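# Move the top plate from the tray stack onto the table

## Task

Lift the uppermost plate off the stack in the tray and set it down on the table so no part of it extends beyond the blue tape outline. The remaining plates must stay inside the tray, none resting on or hanging over a tray wall, and the tray must be left exactly as it started. Everything must stay put without the robot holding it. Finally, release the plate and move the tool away.

## Robot and tools

ROBOT. There is one arm, a six-joint UR-style arm (ur12e_cup_s) with a single suction cup instead of fingers. The controlled point is the cup point: the centre of the cup's rim when it touches nothing. The cup faces along the cup point's own +z axis. About 7 cm behind the rim the tool body and wrist camera widen to roughly 8 cm sideways, so leave room around the cup when reaching near tray walls or other plates.

FRAMES. Results report the cup point in the scene frame: origin on the table top below the arm base, +z up, +y to the left when facing along +x. Position is in metres, orientation as a quaternion (w, x, y, z), plus linear (m/s) and angular (rad/s) velocity. The printed position can be a little off, more so at long reach. Motion commands, however, are offsets in the cup point's own axes, not in the scene frame.

THE ROW. Every motion argument is a single row (one arm, so no per-arm lists) of 7 numbers, each in [-1, 1]: dx, dy, dz, rx, ry, rz, suction. The first six are an offset of the cup point from its measured pose at the start of the action, expressed in the cup point's axes; 1.0 equals 0.6 m for dx, dy, dz and 180 degrees for the rotation vector rx, ry, rz. The seventh sets vacuum: 1 is full (about 55 kPa below ambient), smaller values a fraction of that, 0.05 or less switches it off; it keeps its last value. Optionally 6 more numbers in [0, 1] follow: a stiffness scale per joint, base to tip, that persists until changed.

execute_actions(actions): a list of actions; each action is a list of up to 15 rows, one per 1/30 s step, the last row repeated to fill 15 steps. Every row in an action is an offset from that action's start pose, not from the previous row. For the first action in a call, the start is the last pose a result reported. Per step, the command is clipped to 100 mm and 16 degrees from the measured pose, so big jumps take several actions; position wins over orientation if both cannot be met. An empty list just returns state and images.

move(target, speed, stop_force, blocking): target is one row as above, an offset from the pose in the latest result showing one. The cup point travels a straight path there (0.5 to 10 s; cut off at 10 s). speed is m/s, 0.002 to 0.5, default 0.25; turning is capped at twice that in rad/s. The arm may lag, stray or overshoot speed, especially when stretched out. It does not avoid obstacles. stop_force (13 to 80 N, not in the first 0.2 s) ends the path when the wrist sensor feels that much extra push opposing the motion for two steps; the arm backs to its pose two steps earlier and holds. Use it with slow speeds when descending onto a plate; omit it when lifting away from a surface you are pressing. It is measured along the line to the target, so do not rely on it during rotating moves. blocking=false returns after 0.5 s while the arm keeps moving (not allowed with stop_force); use wait(0) to poll, and do not send other motions until it ends. The result adds a move: line giving the ending (done, contact, off_target, moving, held, fault), any limits (paced = pose clipped; held = clearance check blocked steps) and the distance to target.

wait(seconds): 0 to 10 s, holding the last command. stop(): brakes a running move; needs room. zoom_image(camera, region): camera is cam_high, cam_low or cam_wrist; region [x0, y0, x1, y1] in pixels of the 504x504 image, at most 504 square. read_manual(section) only returns licence text. finished_scene(scene): ends the current scene given its number; irreversible.

RESULT LINES. State gives pose and velocities; Hand target is where the controller is heading; pose unreachable means the clearance check altered or blocked a command. suction_measured shows reached vacuum; near 0 means no seal; on a sealed smooth face it settles within 0.15 of the setting. part_present turns 1 at 0.50 and back to 0 below 0.45. Wrist force and torque are in the cup point axes, tool weight removed, with offsets up to about 5.5 N, noise up to 3.4 N, saturation near 100 N; pushing into a surface reads as force back toward the arm. no reading at the start is normal. MOTOR HOT warns at 70 C; at 85 C the brakes lock for a long time.

GRIPPING. Turn suction on and press the 29 mm rim flat onto a smooth area of the plate, well inside its edge, away from holes or seams, so it seals all round. The cup shortens under vacuum, so a held plate rides up to about 10 mm nearer the tool. To release, lower the plate until it rests on the table, then switch suction off, and back away at least 15 mm. If the cup seals on the table, turn suction off to free it.

WHAT TO AVOID. The arm is stiff: commanding even slightly past a firm contact can trigger a fault stop (joint load limit or 150 N on any part), freezing the arm for 10 s. Approach slowly with stop_force. Do not drag other plates, bump the tray, drop or slam the plate, or knock anything off the table. Something may occasionally nudge loose objects, so check the images before finishing.

Each tool is called after "Request:" in YAML: its name, and indented under it one key for each argument.

## Session

Request:
execute_actions:
  actions: []

Scene clock: 0.00 s.
end_effector_position=(+0.6291, +0.0180, +0.3226) suction_measured=0.01 part_present=0 end_effector_quat_wxyz=(+0.001, -0.013, +1.000, -0.005) end_effector_velocity=(+0.000, +0.001, -0.000) end_effector_angular_velocity=(-0.000, -0.000, +0.002)
Joint positions: [-0.28  -1.556  2.142 -2.157 -1.57   2.86 ]
Joint velocities: [ 0.002  0.    -0.    -0.    -0.    -0.   ]
Motor temperatures (°C, as the motors report them): [22 21 22 29 29 31]
Wrist force (N, on the end effector, along its own x y z axes, offset not removed): no reading
Wrist torque (N m, same axes, about the end effector's origin, offset not removed): no reading
Hand target: +0.629, +0.018, +0.323; +0.001, -0.013, +1.000, -0.005
Joint stiffness scale: [1. 1. 1. 1. 1. 1.]
camera_calibration (this result's frames):
cam_wrist: T_world_to_cam=[[0.0459726, -0.998906, 0.00861648, -0.00942983], [-0.931331, -0.0397401, 0.361999, 0.478154], [-0.36126, -0.0246668, -0.932139, 0.631084], [0, 0, 0, 1]] pos_world=[0.673739, 0.0251492, 0.415248]

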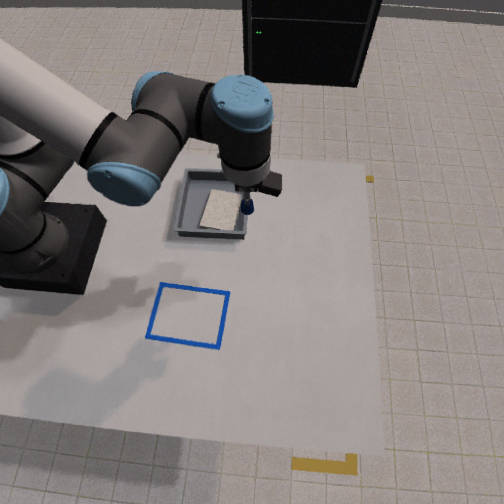

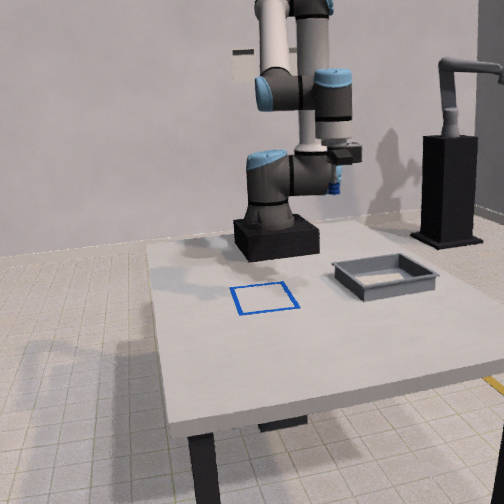

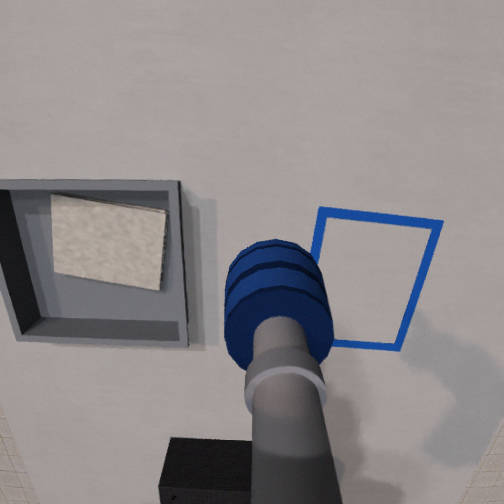

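Request:
zoom_image:
  camera: "cam_wrist"
  region: [0, 160, 230, 360]

Request:
zoom_image:
  camera: "cam_high"
  region: [130, 160, 290, 360]

Request:
zoom_image:
  camera: "cam_low"
  region: [320, 240, 450, 310]

Region (0, 160, 230, 360) of cam_wrist's 504x504 image, scaled by 2.191, with more detail than that image has; it fills the top 438 rows of this view, and the rest is white.

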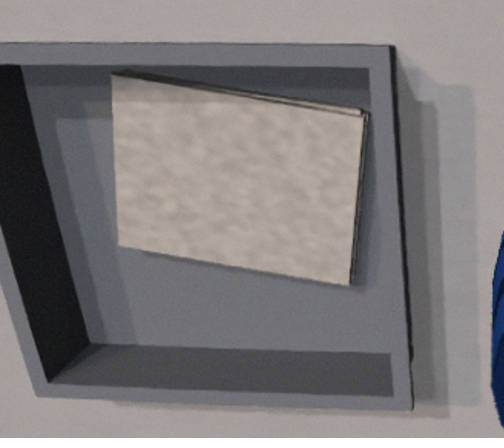

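Region (130, 160, 290, 360) of cam_high's 504x504 image, scaled by 2.520, with more detail than that image has; it fills the left 403 columns of this view, and the rest is white.

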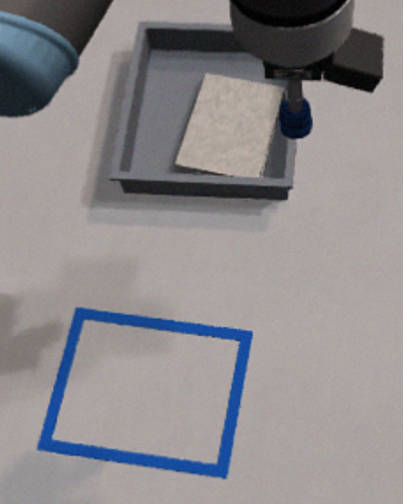

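Region (320, 240, 450, 310) of cam_low's 504x504 image, scaled by 3.877, with more detail than that image has; it fills the top 271 rows of this view, and the rest is white.

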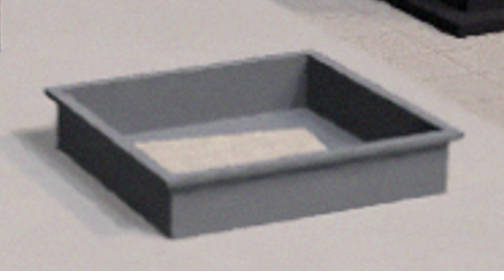

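Request:
move:
  target: [0.173, 0.332, 0.43, 0, 0, 0, 0]
  speed: 0.3

Scene clock: 19.90 s.
end_effector_position=(+0.5207, +0.2107, +0.0629) suction_measured=0.01 part_present=0 end_effector_quat_wxyz=(+0.001, -0.012, +1.000, -0.005) end_effector_velocity=(+0.002, +0.002, +0.001) end_effector_angular_velocity=(-0.000, -0.011, +0.000)
Joint positions: [ 0.045 -1.215  2.427 -2.782 -1.569  3.186]
Joint velocities: [ 0.005 -0.    -0.    -0.011 -0.001  0.005]
Motor temperatures (°C, as the motors report them): [22 21 22 29 29 31]
Wrist force (N, on the end effector, along its own x y z axes, offset not removed): [3.0 -3.0 -0.7]
Wrist torque (N m, same axes, about the end effector's origin, offset not removed): [-0.64 -0.61 0.03]
Hand target: +0.521, +0.212, +0.062; +0.001, -0.013, +1.000, -0.005
Off the commanded pose: 0.001 m, 0 deg.
Joint stiffness scale: [1. 1. 1. 1. 1. 1.]
move: done
camera_calibration (this result's frames):
cam_wrist: T_world_to_cam=[[0.0444148, -0.998987, 0.0071999, 0.191219], [-0.931131, -0.0387845, 0.362616, 0.478496], [-0.36197, -0.0228096, -0.931911, 0.354568], [0, 0, 0, 1]] pos_world=[0.565392, 0.217671, 0.155538]

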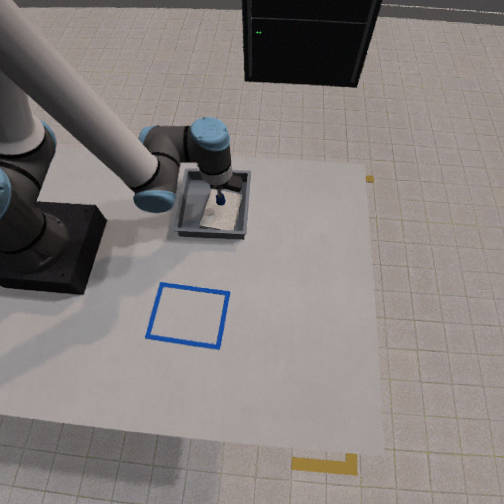

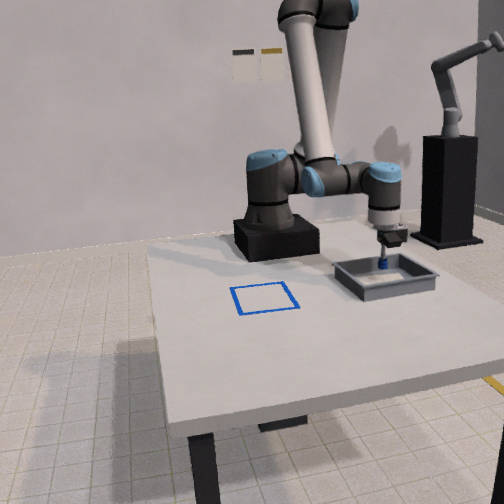

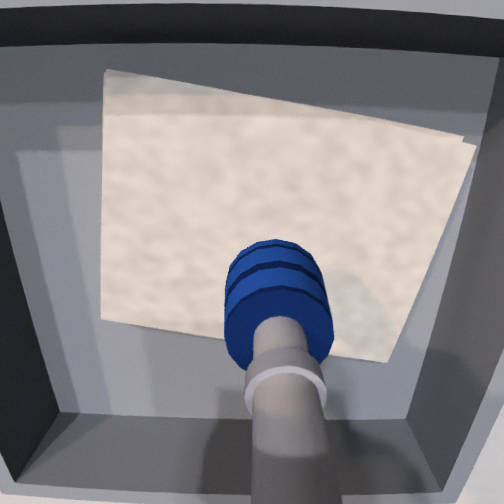

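Request:
move:
  target: [0.003, 0, 0.055, 0, 0, 0, 0]
  speed: 0.12

Request:
move:
  target: [0, 0, 0.055, 0, 0, 0, 1]
  speed: 0.025
  stop_force: 13

Scene clock: 27.77 s.
end_effector_position=(+0.5208, +0.2105, +0.0313) suction_measured=0.01 part_present=0 end_effector_quat_wxyz=(+0.001, -0.012, +1.000, -0.005) end_effector_velocity=(+0.005, +0.001, +0.003) end_effector_angular_velocity=(+0.002, -0.021, +0.001)
Joint positions: [ 0.045 -1.139  2.43  -2.862 -1.569  3.187]
Joint velocities: [ 0.001  0.    -0.    -0.021  0.001  0.   ]
Motor temperatures (°C, as the motors report them): [22 21 22 29 29 31]
Wrist force (N, on the end effector, along its own x y z axes, offset not removed): [1.6 -0.1 -5.3]
Wrist torque (N m, same axes, about the end effector's origin, offset not removed): [-0.19 -0.23 -0.02]
Hand target: +0.519, +0.210, +0.030; +0.001, -0.012, +1.000, -0.005
Off the commanded pose: 0.002 m, 0 deg.
Joint stiffness scale: [1. 1. 1. 1. 1. 1.]
move: done
camera_calibration (this result's frames):
cam_wrist: T_world_to_cam=[[0.0440923, -0.999, 0.00735708, 0.191359], [-0.931527, -0.0384511, 0.361633, 0.490208], [-0.360989, -0.0227986, -0.932291, 0.324571], [0, 0, 0, 1]] pos_world=[0.565371, 0.217417, 0.123911]

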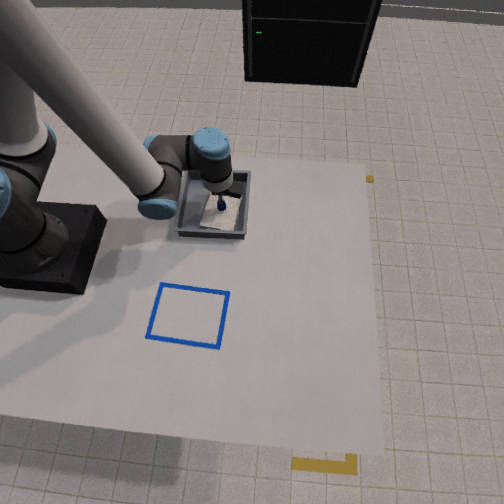

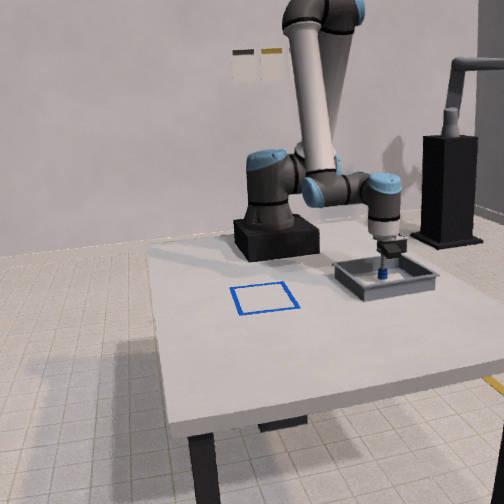

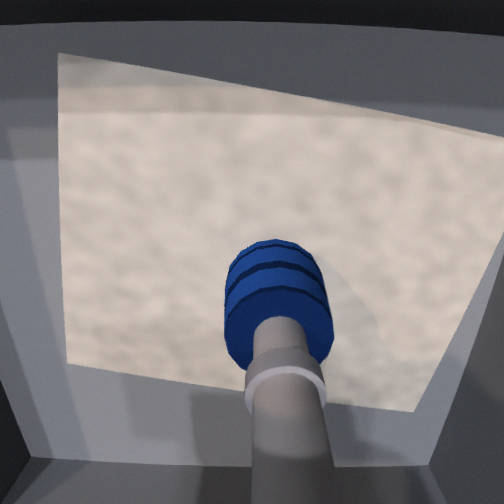

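Scene clock: 29.13 s.
end_effector_position=(+0.5219, +0.2103, +0.0094) suction_measured=0.96 part_present=1 end_effector_quat_wxyz=(+0.004, -0.012, +1.000, -0.005) end_effector_velocity=(-0.002, -0.001, +0.000) end_effector_angular_velocity=(-0.001, +0.012, -0.001)
Joint positions: [ 0.045 -1.085  2.43  -2.922 -1.569  3.187]
Joint velocities: [-0.002 -0.005  0.     0.016 -0.    -0.001]
Motor temperatures (°C, as the motors report them): [22 21 22 29 29 31]
Wrist force (N, on the end effector, along its own x y z axes, offset not removed): [2.6 0.3 -11.6]
Wrist torque (N m, same axes, about the end effector's origin, offset not removed): [-0.13 -0.46 -0.13]
Hand target: +0.521, +0.210, +0.009; +0.001, -0.012, +1.000, -0.005
Off the commanded pose: 0.011 m, 0 deg.
Joint stiffness scale: [1. 1. 1. 1. 1. 1.]
move: contact
camera_calibration (this result's frames):
cam_wrist: T_world_to_cam=[[0.0441126, -0.999, 0.00723086, 0.191289], [-0.933318, -0.0386285, 0.356968, 0.500133], [-0.356332, -0.0224955, -0.934089, 0.302057], [0, 0, 0, 1]] pos_world=[0.565978, 0.217212, 0.102233]

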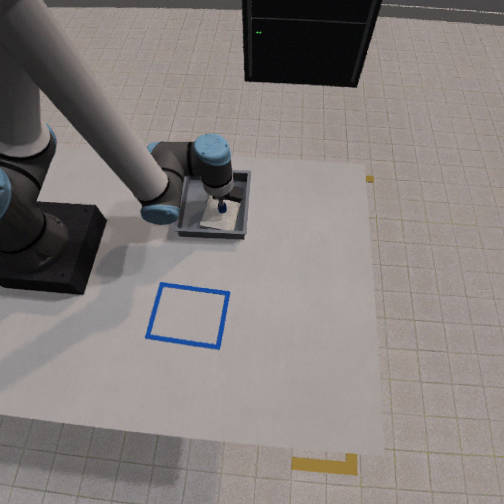

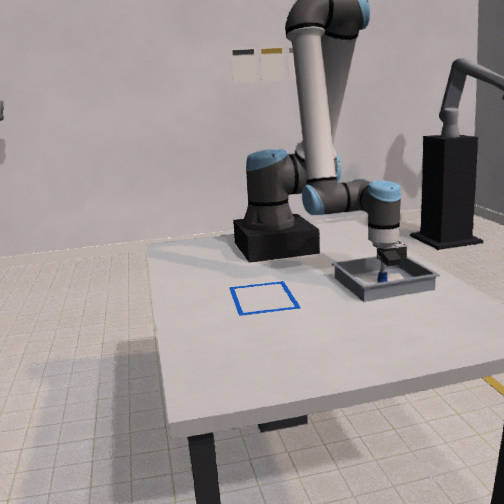

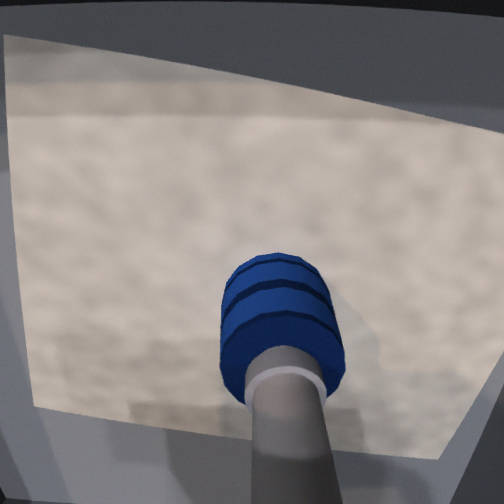

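Request:
move:
  target: [0.003, 0.003, -0.022, 0, 0.002, 0, 1]
  speed: 0.02

Request:
zoom_image:
  camera: "cam_low"
  region: [330, 250, 440, 305]

Request:
zoom_image:
  camera: "cam_high"
  region: [175, 175, 255, 245]

Scene clock: 32.67 s.
end_effector_position=(+0.5202, +0.2107, +0.0213) suction_measured=0.98 part_present=1 end_effector_quat_wxyz=(+0.000, -0.011, +1.000, -0.005) end_effector_velocity=(-0.003, +0.000, -0.001) end_effector_angular_velocity=(-0.001, +0.009, -0.001)
Joint positions: [ 0.046 -1.116  2.43  -2.884 -1.569  3.19 ]
Joint velocities: [ 0.001 -0.    -0.     0.01  -0.     0.002]
Motor temperatures (°C, as the motors report them): [22 21 22 29 29 31]
Wrist force (N, on the end effector, along its own x y z axes, offset not removed): [0.9 -1.9 -1.1]
Wrist torque (N m, same axes, about the end effector's origin, offset not removed): [-0.52 -0.21 0.04]
Hand target: +0.520, +0.212, +0.023; +0.001, -0.012, +1.000, -0.005
Off the commanded pose: 0.002 m, 0 deg.
Joint stiffness scale: [1. 1. 1. 1. 1. 1.]
move: done
camera_calibration (this result's frames):
cam_wrist: T_world_to_cam=[[0.0422837, -0.999078, 0.00740485, 0.192673], [-0.930928, -0.0367063, 0.363355, 0.492593], [-0.362748, -0.0222573, -0.931622, 0.315893], [0, 0, 0, 1]] pos_world=[0.565011, 0.217608, 0.11388]

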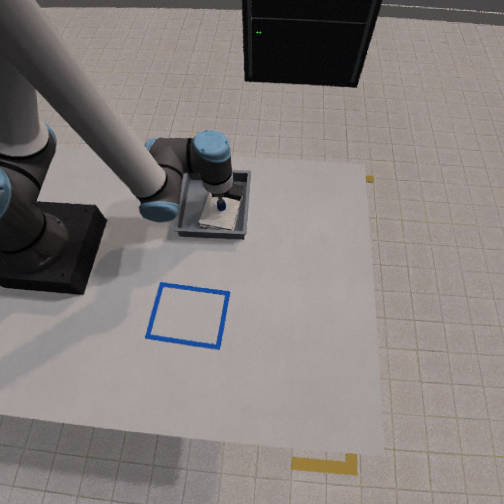

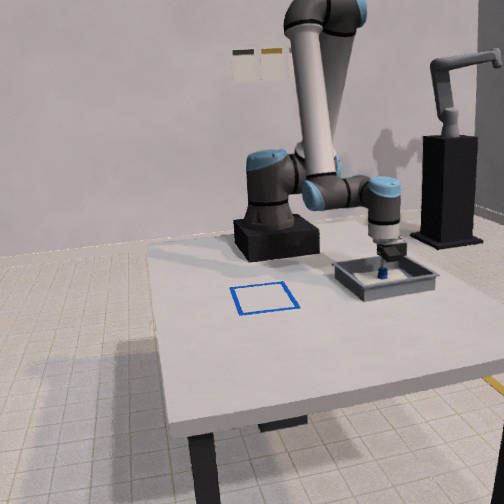

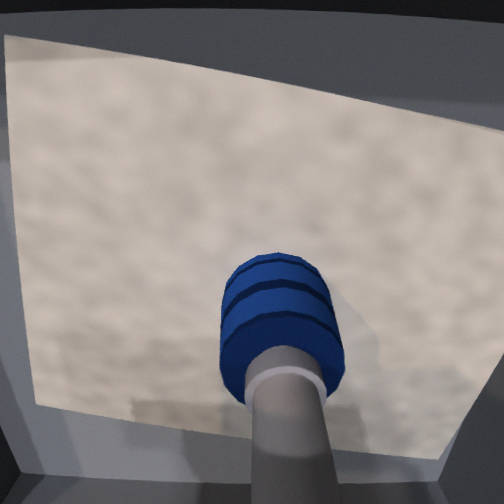

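Region (330, 250, 440, 305) of cam_low's 504x504 image, scaled by 4.582, with more detail than that image has.

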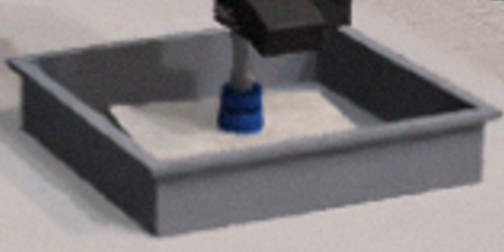

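Region (175, 175, 255, 245) of cam_high's 504x504 image, scaled by 6.300, with more detail than that image has; it fills the top 441 rows of this view, and the rest is white.

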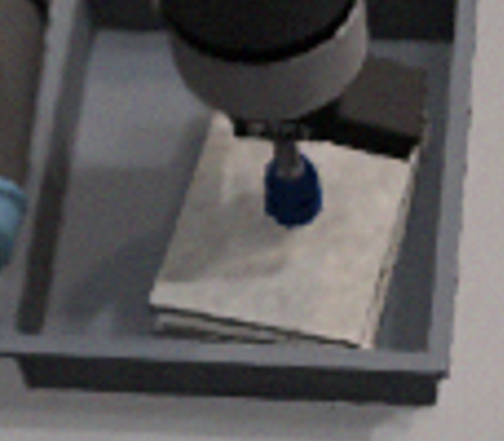

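Request:
execute_actions:
  actions: []

Request:
zoom_image:
  camera: "cam_high"
  region: [190, 200, 250, 240]

Request:
zoom_image:
  camera: "cam_wrist"
  region: [354, 60, 504, 210]

Scene clock: 36.10 s.
end_effector_position=(+0.5200, +0.2107, +0.0212) suction_measured=0.96 part_present=1 end_effector_quat_wxyz=(-0.000, -0.011, +1.000, -0.005) end_effector_velocity=(-0.000, +0.001, +0.000) end_effector_angular_velocity=(-0.001, -0.000, +0.001)
Joint positions: [ 0.046 -1.116  2.43  -2.883 -1.569  3.19 ]
Joint velocities: [ 0.002  0.    -0.    -0.    -0.001  0.   ]
Motor temperatures (°C, as the motors report them): [22 21 22 29 29 31]
Wrist force (N, on the end effector, along its own x y z axes, offset not removed): [7.4 -1.2 -3.5]
Wrist torque (N m, same axes, about the end effector's origin, offset not removed): [-0.40 -1.15 -0.05]
Hand target: +0.520, +0.212, +0.023; +0.001, -0.012, +1.000, -0.005
Off the commanded pose: 0.002 m, 0 deg.
Joint stiffness scale: [1. 1. 1. 1. 1. 1.]
camera_calibration (this result's frames):
cam_wrist: T_world_to_cam=[[0.0421884, -0.999082, 0.00743394, 0.192715], [-0.930553, -0.0365837, 0.364326, 0.492155], [-0.36372, -0.022288, -0.931242, 0.316185], [0, 0, 0, 1]] pos_world=[0.564848, 0.21759, 0.113708]

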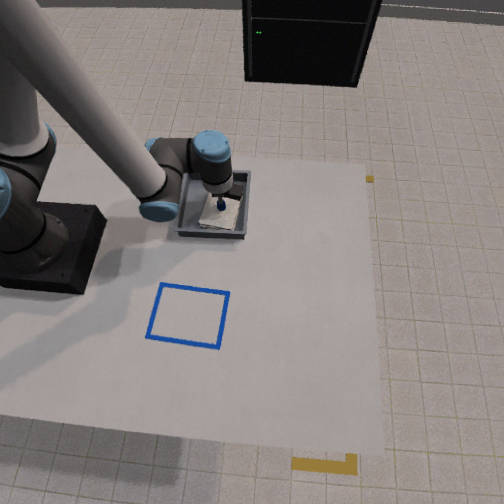

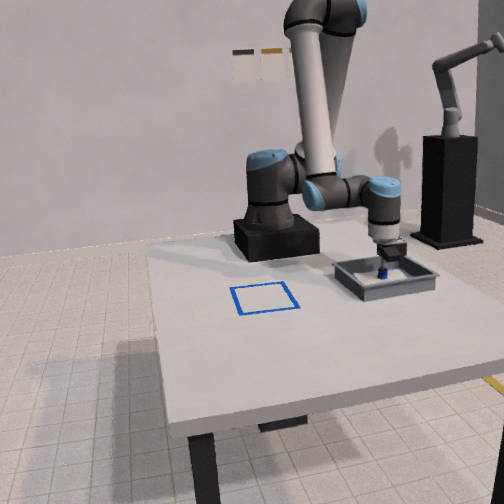

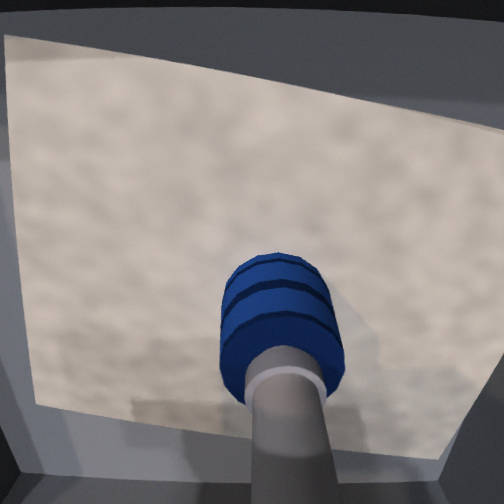

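Region (190, 200, 250, 240) of cam_high's 504x504 image, scaled by 8.400, with more detail than that image has.

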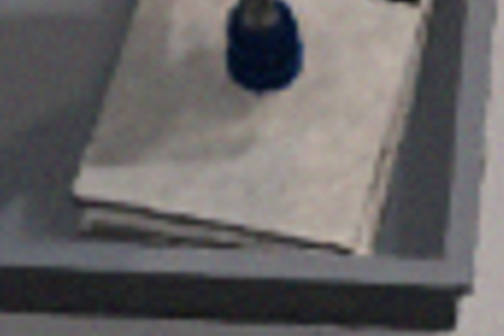

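Region (354, 60, 504, 210) of cam_wrist's 504x504 image, scaled by 3.360, with more detail than that image has.

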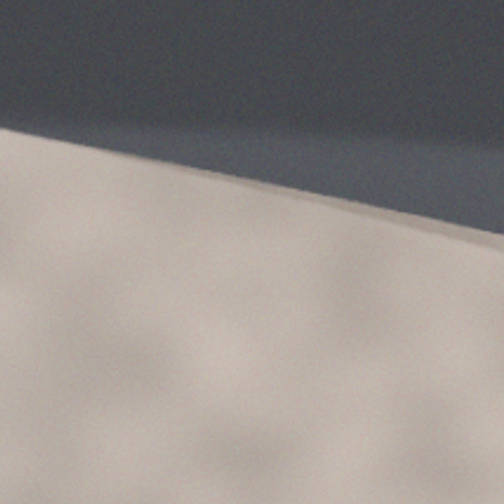

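Lift to clear the wall and inspect.

Request:
move:
  target: [0.003, 0.003, -0.1, 0, 0, 0, 1]
  speed: 0.1

Request:
zoom_image:
  camera: "cam_low"
  region: [340, 240, 430, 290]

Request:
zoom_image:
  camera: "cam_high"
  region: [185, 185, 255, 240]

Request:
zoom_image:
  camera: "cam_wrist"
  region: [354, 60, 504, 210]

Scene clock: 40.07 s.
end_effector_position=(+0.5164, +0.2118, +0.0796) suction_measured=0.99 part_present=1 end_effector_quat_wxyz=(-0.001, -0.010, +1.000, -0.005) end_effector_velocity=(-0.006, +0.000, -0.003) end_effector_angular_velocity=(-0.001, +0.021, +0.001)
Joint positions: [ 0.047 -1.257  2.428 -2.738 -1.569  3.192]
Joint velocities: [ 0.001 -0.     0.     0.021  0.     0.   ]
Motor temperatures (°C, as the motors report them): [22 21 22 29 29 31]
Wrist force (N, on the end effector, along its own x y z axes, offset not removed): [0.5 0.2 -1.6]
Wrist torque (N m, same axes, about the end effector's origin, offset not removed): [-0.24 -0.07 -0.09]
Hand target: +0.518, +0.213, +0.081; -0.000, -0.011, +1.000, -0.005
Off the commanded pose: 0.003 m, 0 deg.
Joint stiffness scale: [1. 1. 1. 1. 1. 1.]
move: done
camera_calibration (this result's frames):
cam_wrist: T_world_to_cam=[[0.0407249, -0.999142, 0.0074904, 0.194264], [-0.929985, -0.0351628, 0.365913, 0.466855], [-0.365336, -0.0218677, -0.930619, 0.370014], [0, 0, 0, 1]] pos_world=[0.561436, 0.218605, 0.172059]

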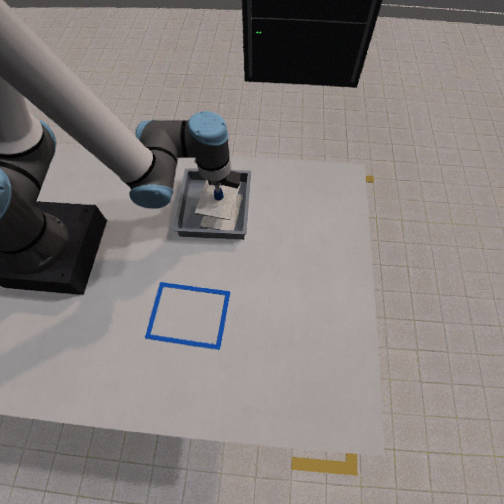

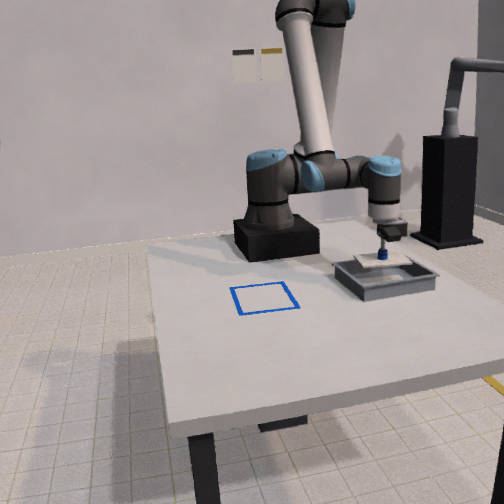

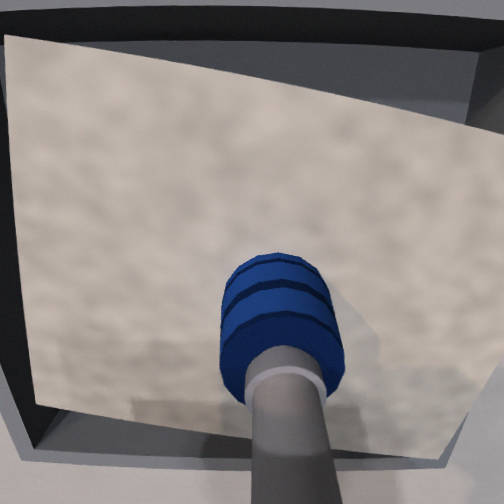

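Region (340, 240, 430, 290) of cam_low's 504x504 image, scaled by 5.600, with more detail than that image has.

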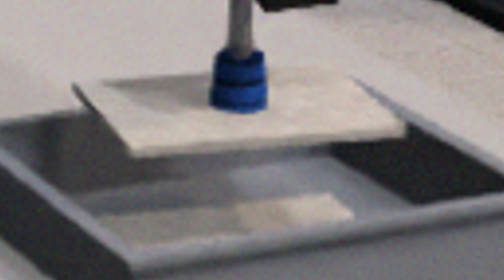

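Region (185, 185, 255, 240) of cam_high's 504x504 image, scaled by 7.200, with more detail than that image has; it fills the top 396 rows of this view, and the rest is white.

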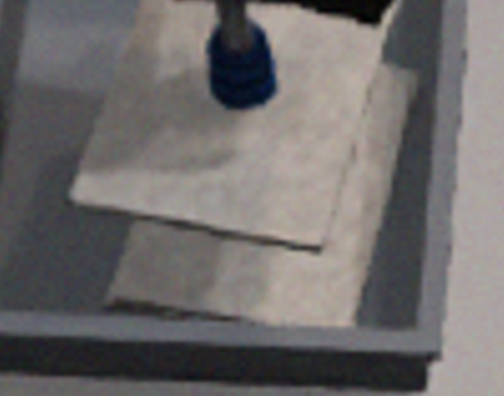

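Region (354, 60, 504, 210) of cam_wrist's 504x504 image, scaled by 3.360, with more detail than that image has.

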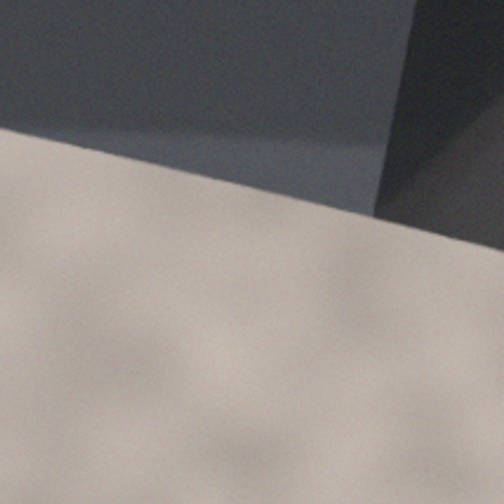

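Request:
move:
  target: [0.095, -0.585, 0.039, 0, 0, 0.472, 1]
  speed: 0.35

Scene clock: 47.07 s.
end_effector_position=(+0.4644, -0.1377, +0.0599) suction_measured=0.99 part_present=1 end_effector_quat_wxyz=(+0.001, +0.666, +0.746, -0.004) end_effector_velocity=(+0.000, -0.001, +0.000) end_effector_angular_velocity=(-0.001, -0.002, -0.017)
Joint positions: [-0.68  -1.266  2.572 -2.87  -1.571  3.943]
Joint velocities: [-0.001  0.     0.    -0.002  0.001  0.016]
Motor temperatures (°C, as the motors report them): [22 21 22 29 29 31]
Wrist force (N, on the end effector, along its own x y z axes, offset not removed): [3.6 -4.0 -1.2]
Wrist torque (N m, same axes, about the end effector's origin, offset not removed): [-0.71 -0.58 -0.14]
Hand target: +0.466, -0.141, +0.060; +0.003, +0.668, +0.744, -0.004
Off the commanded pose: 0.004 m, 0 deg.
Joint stiffness scale: [1. 1. 1. 1. 1. 1.]
move: off_target
camera_calibration (this result's frames):
cam_wrist: T_world_to_cam=[[-0.99099, -0.133927, 0.0017574, 0.445952], [-0.124465, 0.925663, 0.357291, 0.172119], [-0.0494776, 0.353853, -0.933991, 0.230282], [0, 0, 0, 1]] pos_world=[0.47475, -0.181085, 0.152801]

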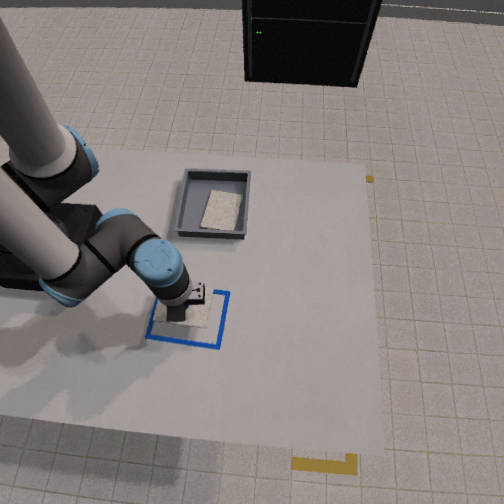

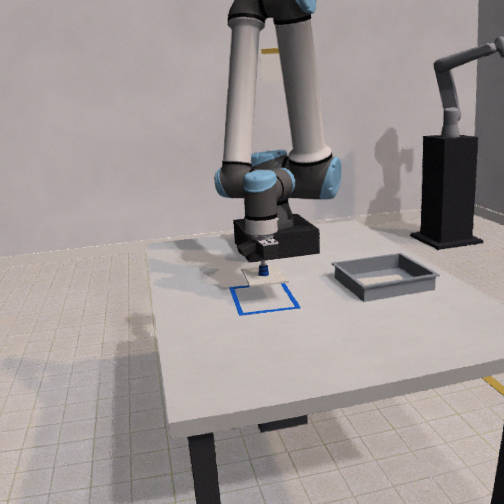

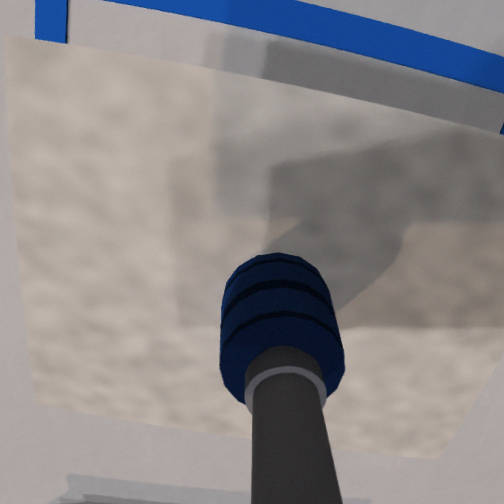

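Request:
move:
  target: [-0.008, 0.005, 0.087, 0, 0, 0, 1]
  speed: 0.12

Scene clock: 50.07 s.
end_effector_position=(+0.4657, -0.1397, +0.0077) suction_measured=0.98 part_present=1 end_effector_quat_wxyz=(-0.000, +0.665, +0.747, -0.004) end_effector_velocity=(+0.001, -0.001, +0.001) end_effector_angular_velocity=(-0.004, -0.005, +0.000)
Joint positions: [-0.681 -1.111  2.569 -3.019 -1.571  3.94 ]
Joint velocities: [ 0.     0.     0.    -0.006 -0.    -0.   ]
Motor temperatures (°C, as the motors report them): [22 21 22 29 29 31]
Wrist force (N, on the end effector, along its own x y z axes, offset not removed): [2.8 -2.0 -1.3]
Wrist torque (N m, same axes, about the end effector's origin, offset not removed): [-0.52 -0.53 -0.01]
Hand target: +0.468, -0.142, +0.008; +0.001, +0.666, +0.746, -0.004
Off the commanded pose: 0.003 m, 0 deg.
Joint stiffness scale: [1. 1. 1. 1. 1. 1.]
move: done
camera_calibration (this result's frames):
cam_wrist: T_world_to_cam=[[-0.990793, -0.135321, 0.00420738, 0.446783], [-0.124772, 0.924732, 0.359586, 0.192843], [-0.0525504, 0.35575, -0.933102, 0.184005], [0, 0, 0, 1]] pos_world=[0.4764, -0.183329, 0.100471]

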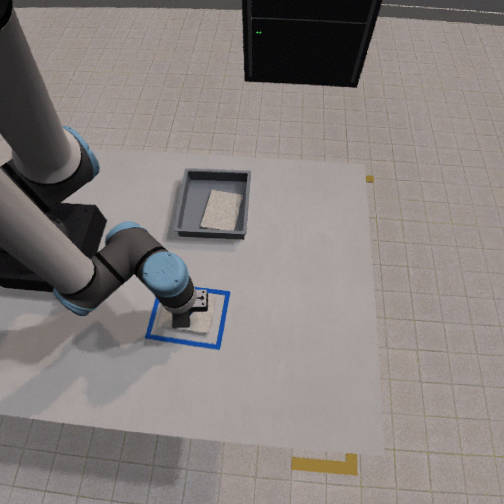

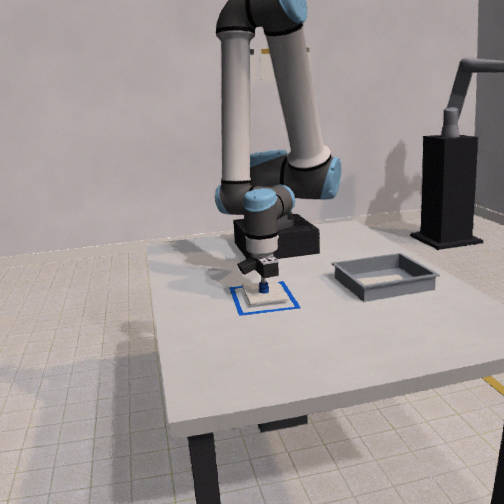

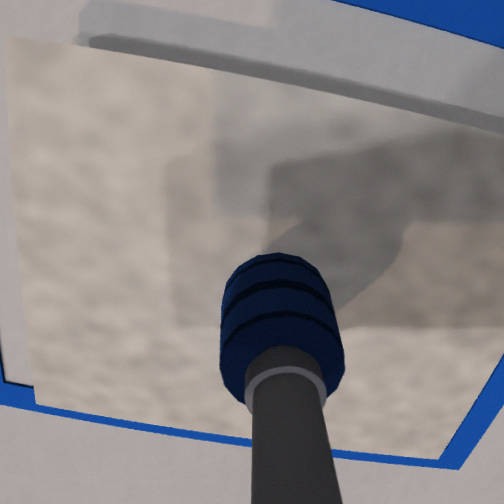

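Request:
move:
  target: [-0.02, 0.015, 0.04, 0, 0, 0, 1]
  speed: 0.018
  stop_force: 13

Scene clock: 53.50 s.
end_effector_position=(+0.4704, -0.1435, -0.0048) suction_measured=0.96 part_present=1 end_effector_quat_wxyz=(-0.000, +0.664, +0.748, -0.004) end_effector_velocity=(+0.000, +0.002, -0.000) end_effector_angular_velocity=(+0.001, +0.001, +0.001)
Joint positions: [-0.681 -1.072  2.558 -3.047 -1.571  3.938]
Joint velocities: [ 0.003 -0.    -0.     0.002  0.001  0.002]
Motor temperatures (°C, as the motors report them): [22 21 22 29 29 31]
Wrist force (N, on the end effector, along its own x y z axes, offset not removed): [4.6 -6.7 -11.5]
Wrist torque (N m, same axes, about the end effector's origin, offset not removed): [-1.00 -0.47 -0.07]
Hand target: +0.469, -0.143, -0.005; -0.002, +0.664, +0.747, -0.004
Off the commanded pose: 0.015 m, 0 deg.
Joint stiffness scale: [1. 1. 1. 1. 1. 1.]
move: contact
camera_calibration (this result's frames):
cam_wrist: T_world_to_cam=[[-0.990489, -0.137543, 0.0036373, 0.45048], [-0.127079, 0.924626, 0.35905, 0.202446], [-0.0527482, 0.355173, -0.933311, 0.173963], [0, 0, 0, 1]] pos_world=[0.481099, -0.187013, 0.088035]

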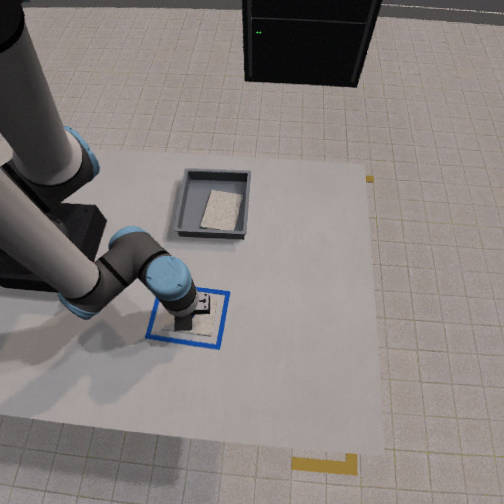

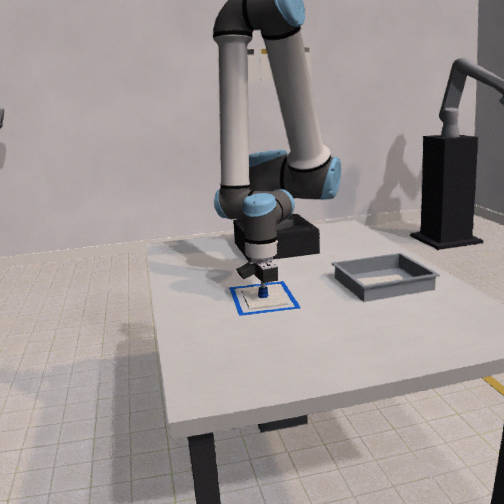

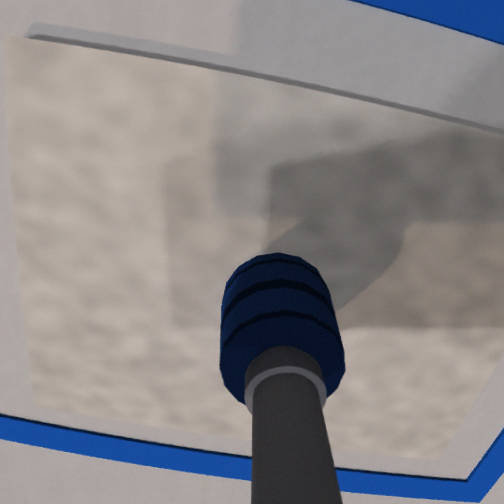

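Request:
execute_actions:
  actions:
    - [[0,0,0,0,0,0,0]]

Request:
move:
  target: [0, 0, -0.25, 0, 0, 0, 0]
  speed: 0.25

Scene clock: 55.90 s.
end_effector_position=(+0.4706, -0.1436, -0.0042) suction_measured=0.01 part_present=0 end_effector_quat_wxyz=(+0.000, +0.664, +0.748, -0.004) end_effector_velocity=(+0.001, +0.001, +0.000) end_effector_angular_velocity=(-0.002, -0.002, +0.002)
Joint positions: [-0.681 -1.073  2.558 -3.047 -1.571  3.938]
Joint velocities: [ 0.003  0.     0.    -0.002 -0.     0.001]
Motor temperatures (°C, as the motors report them): [22 21 22 29 29 31]
Wrist force (N, on the end effector, along its own x y z axes, offset not removed): [1.4 0.1 -7.0]
Wrist torque (N m, same axes, about the end effector's origin, offset not removed): [-0.11 -0.24 0.04]
Hand target: +0.470, -0.143, -0.005; -0.000, +0.664, +0.748, -0.004
Off the commanded pose: 0.001 m, 0 deg.
Joint stiffness scale: [1. 1. 1. 1. 1. 1.]
camera_calibration (this result's frames):
cam_wrist: T_world_to_cam=[[-0.99049, -0.137547, 0.00316359, 0.450624], [-0.127276, 0.924774, 0.358601, 0.202497], [-0.0522501, 0.354788, -0.933486, 0.174234], [0, 0, 0, 1]] pos_world=[0.481216, -0.187098, 0.0886036]

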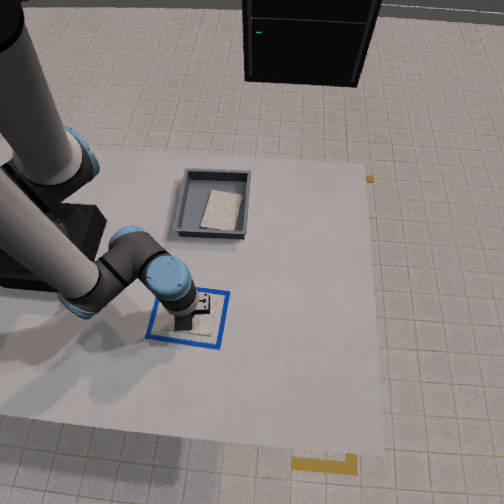

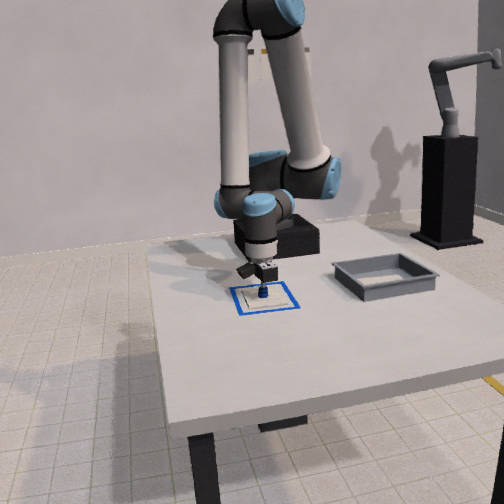

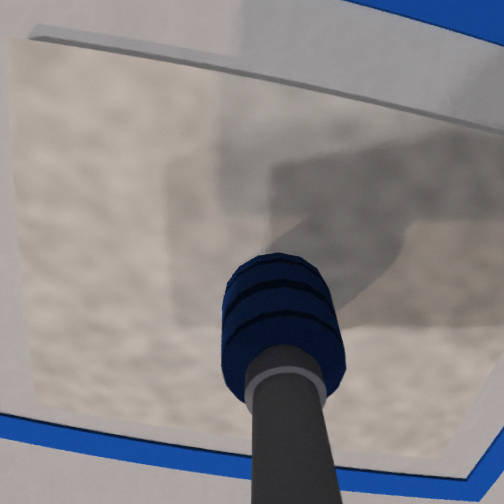

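Scene clock: 57.27 s.
end_effector_position=(+0.4692, -0.1412, +0.1444) suction_measured=0.01 part_present=0 end_effector_quat_wxyz=(-0.001, +0.665, +0.747, -0.004) end_effector_velocity=(+0.000, +0.001, +0.000) end_effector_angular_velocity=(+0.005, +0.005, +0.001)
Joint positions: [-0.681 -1.487  2.526 -2.599 -1.571  3.939]
Joint velocities: [ 0.001 -0.    -0.004  0.011  0.001  0.   ]
Motor temperatures (°C, as the motors report them): [22 21 22 29 29 31]
Wrist force (N, on the end effector, along its own x y z axes, offset not removed): [0.8 -1.8 -0.7]
Wrist torque (N m, same axes, about the end effector's origin, offset not removed): [-0.39 -0.17 0.03]
Hand target: +0.471, -0.143, +0.146; +0.000, +0.664, +0.748, -0.004
Off the commanded pose: 0.003 m, 0 deg.
Joint stiffness scale: [1. 1. 1. 1. 1. 1.]
move: done
camera_calibration (this result's frames):
cam_wrist: T_world_to_cam=[[-0.990604, -0.136681, 0.00478891, 0.449127], [-0.125802, 0.924377, 0.36014, 0.145812], [-0.0536511, 0.356154, -0.932886, 0.312759], [0, 0, 0, 1]] pos_world=[0.48003, -0.184788, 0.237104]

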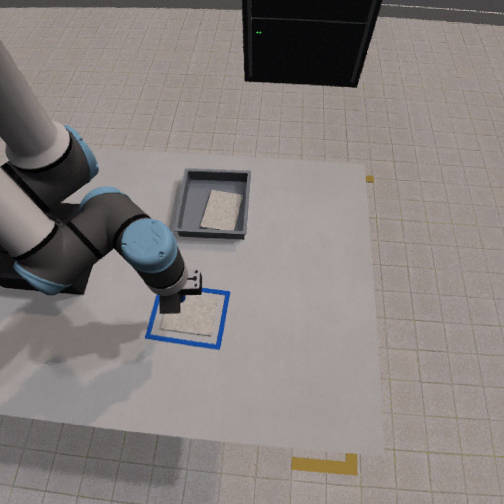

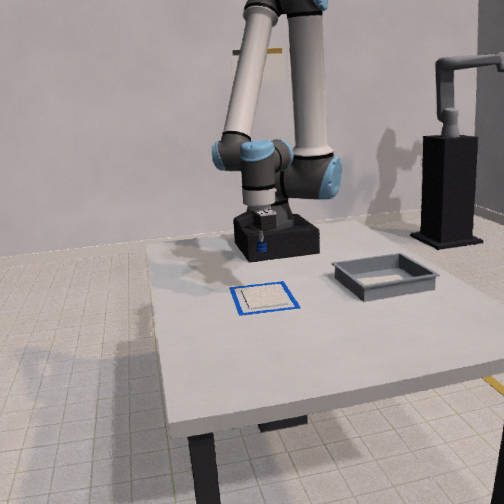

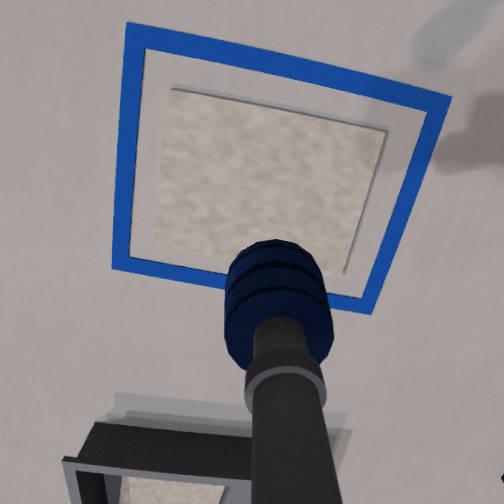

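Request:
finished_scene:
  scene: 2

The scene is finished: the task was done.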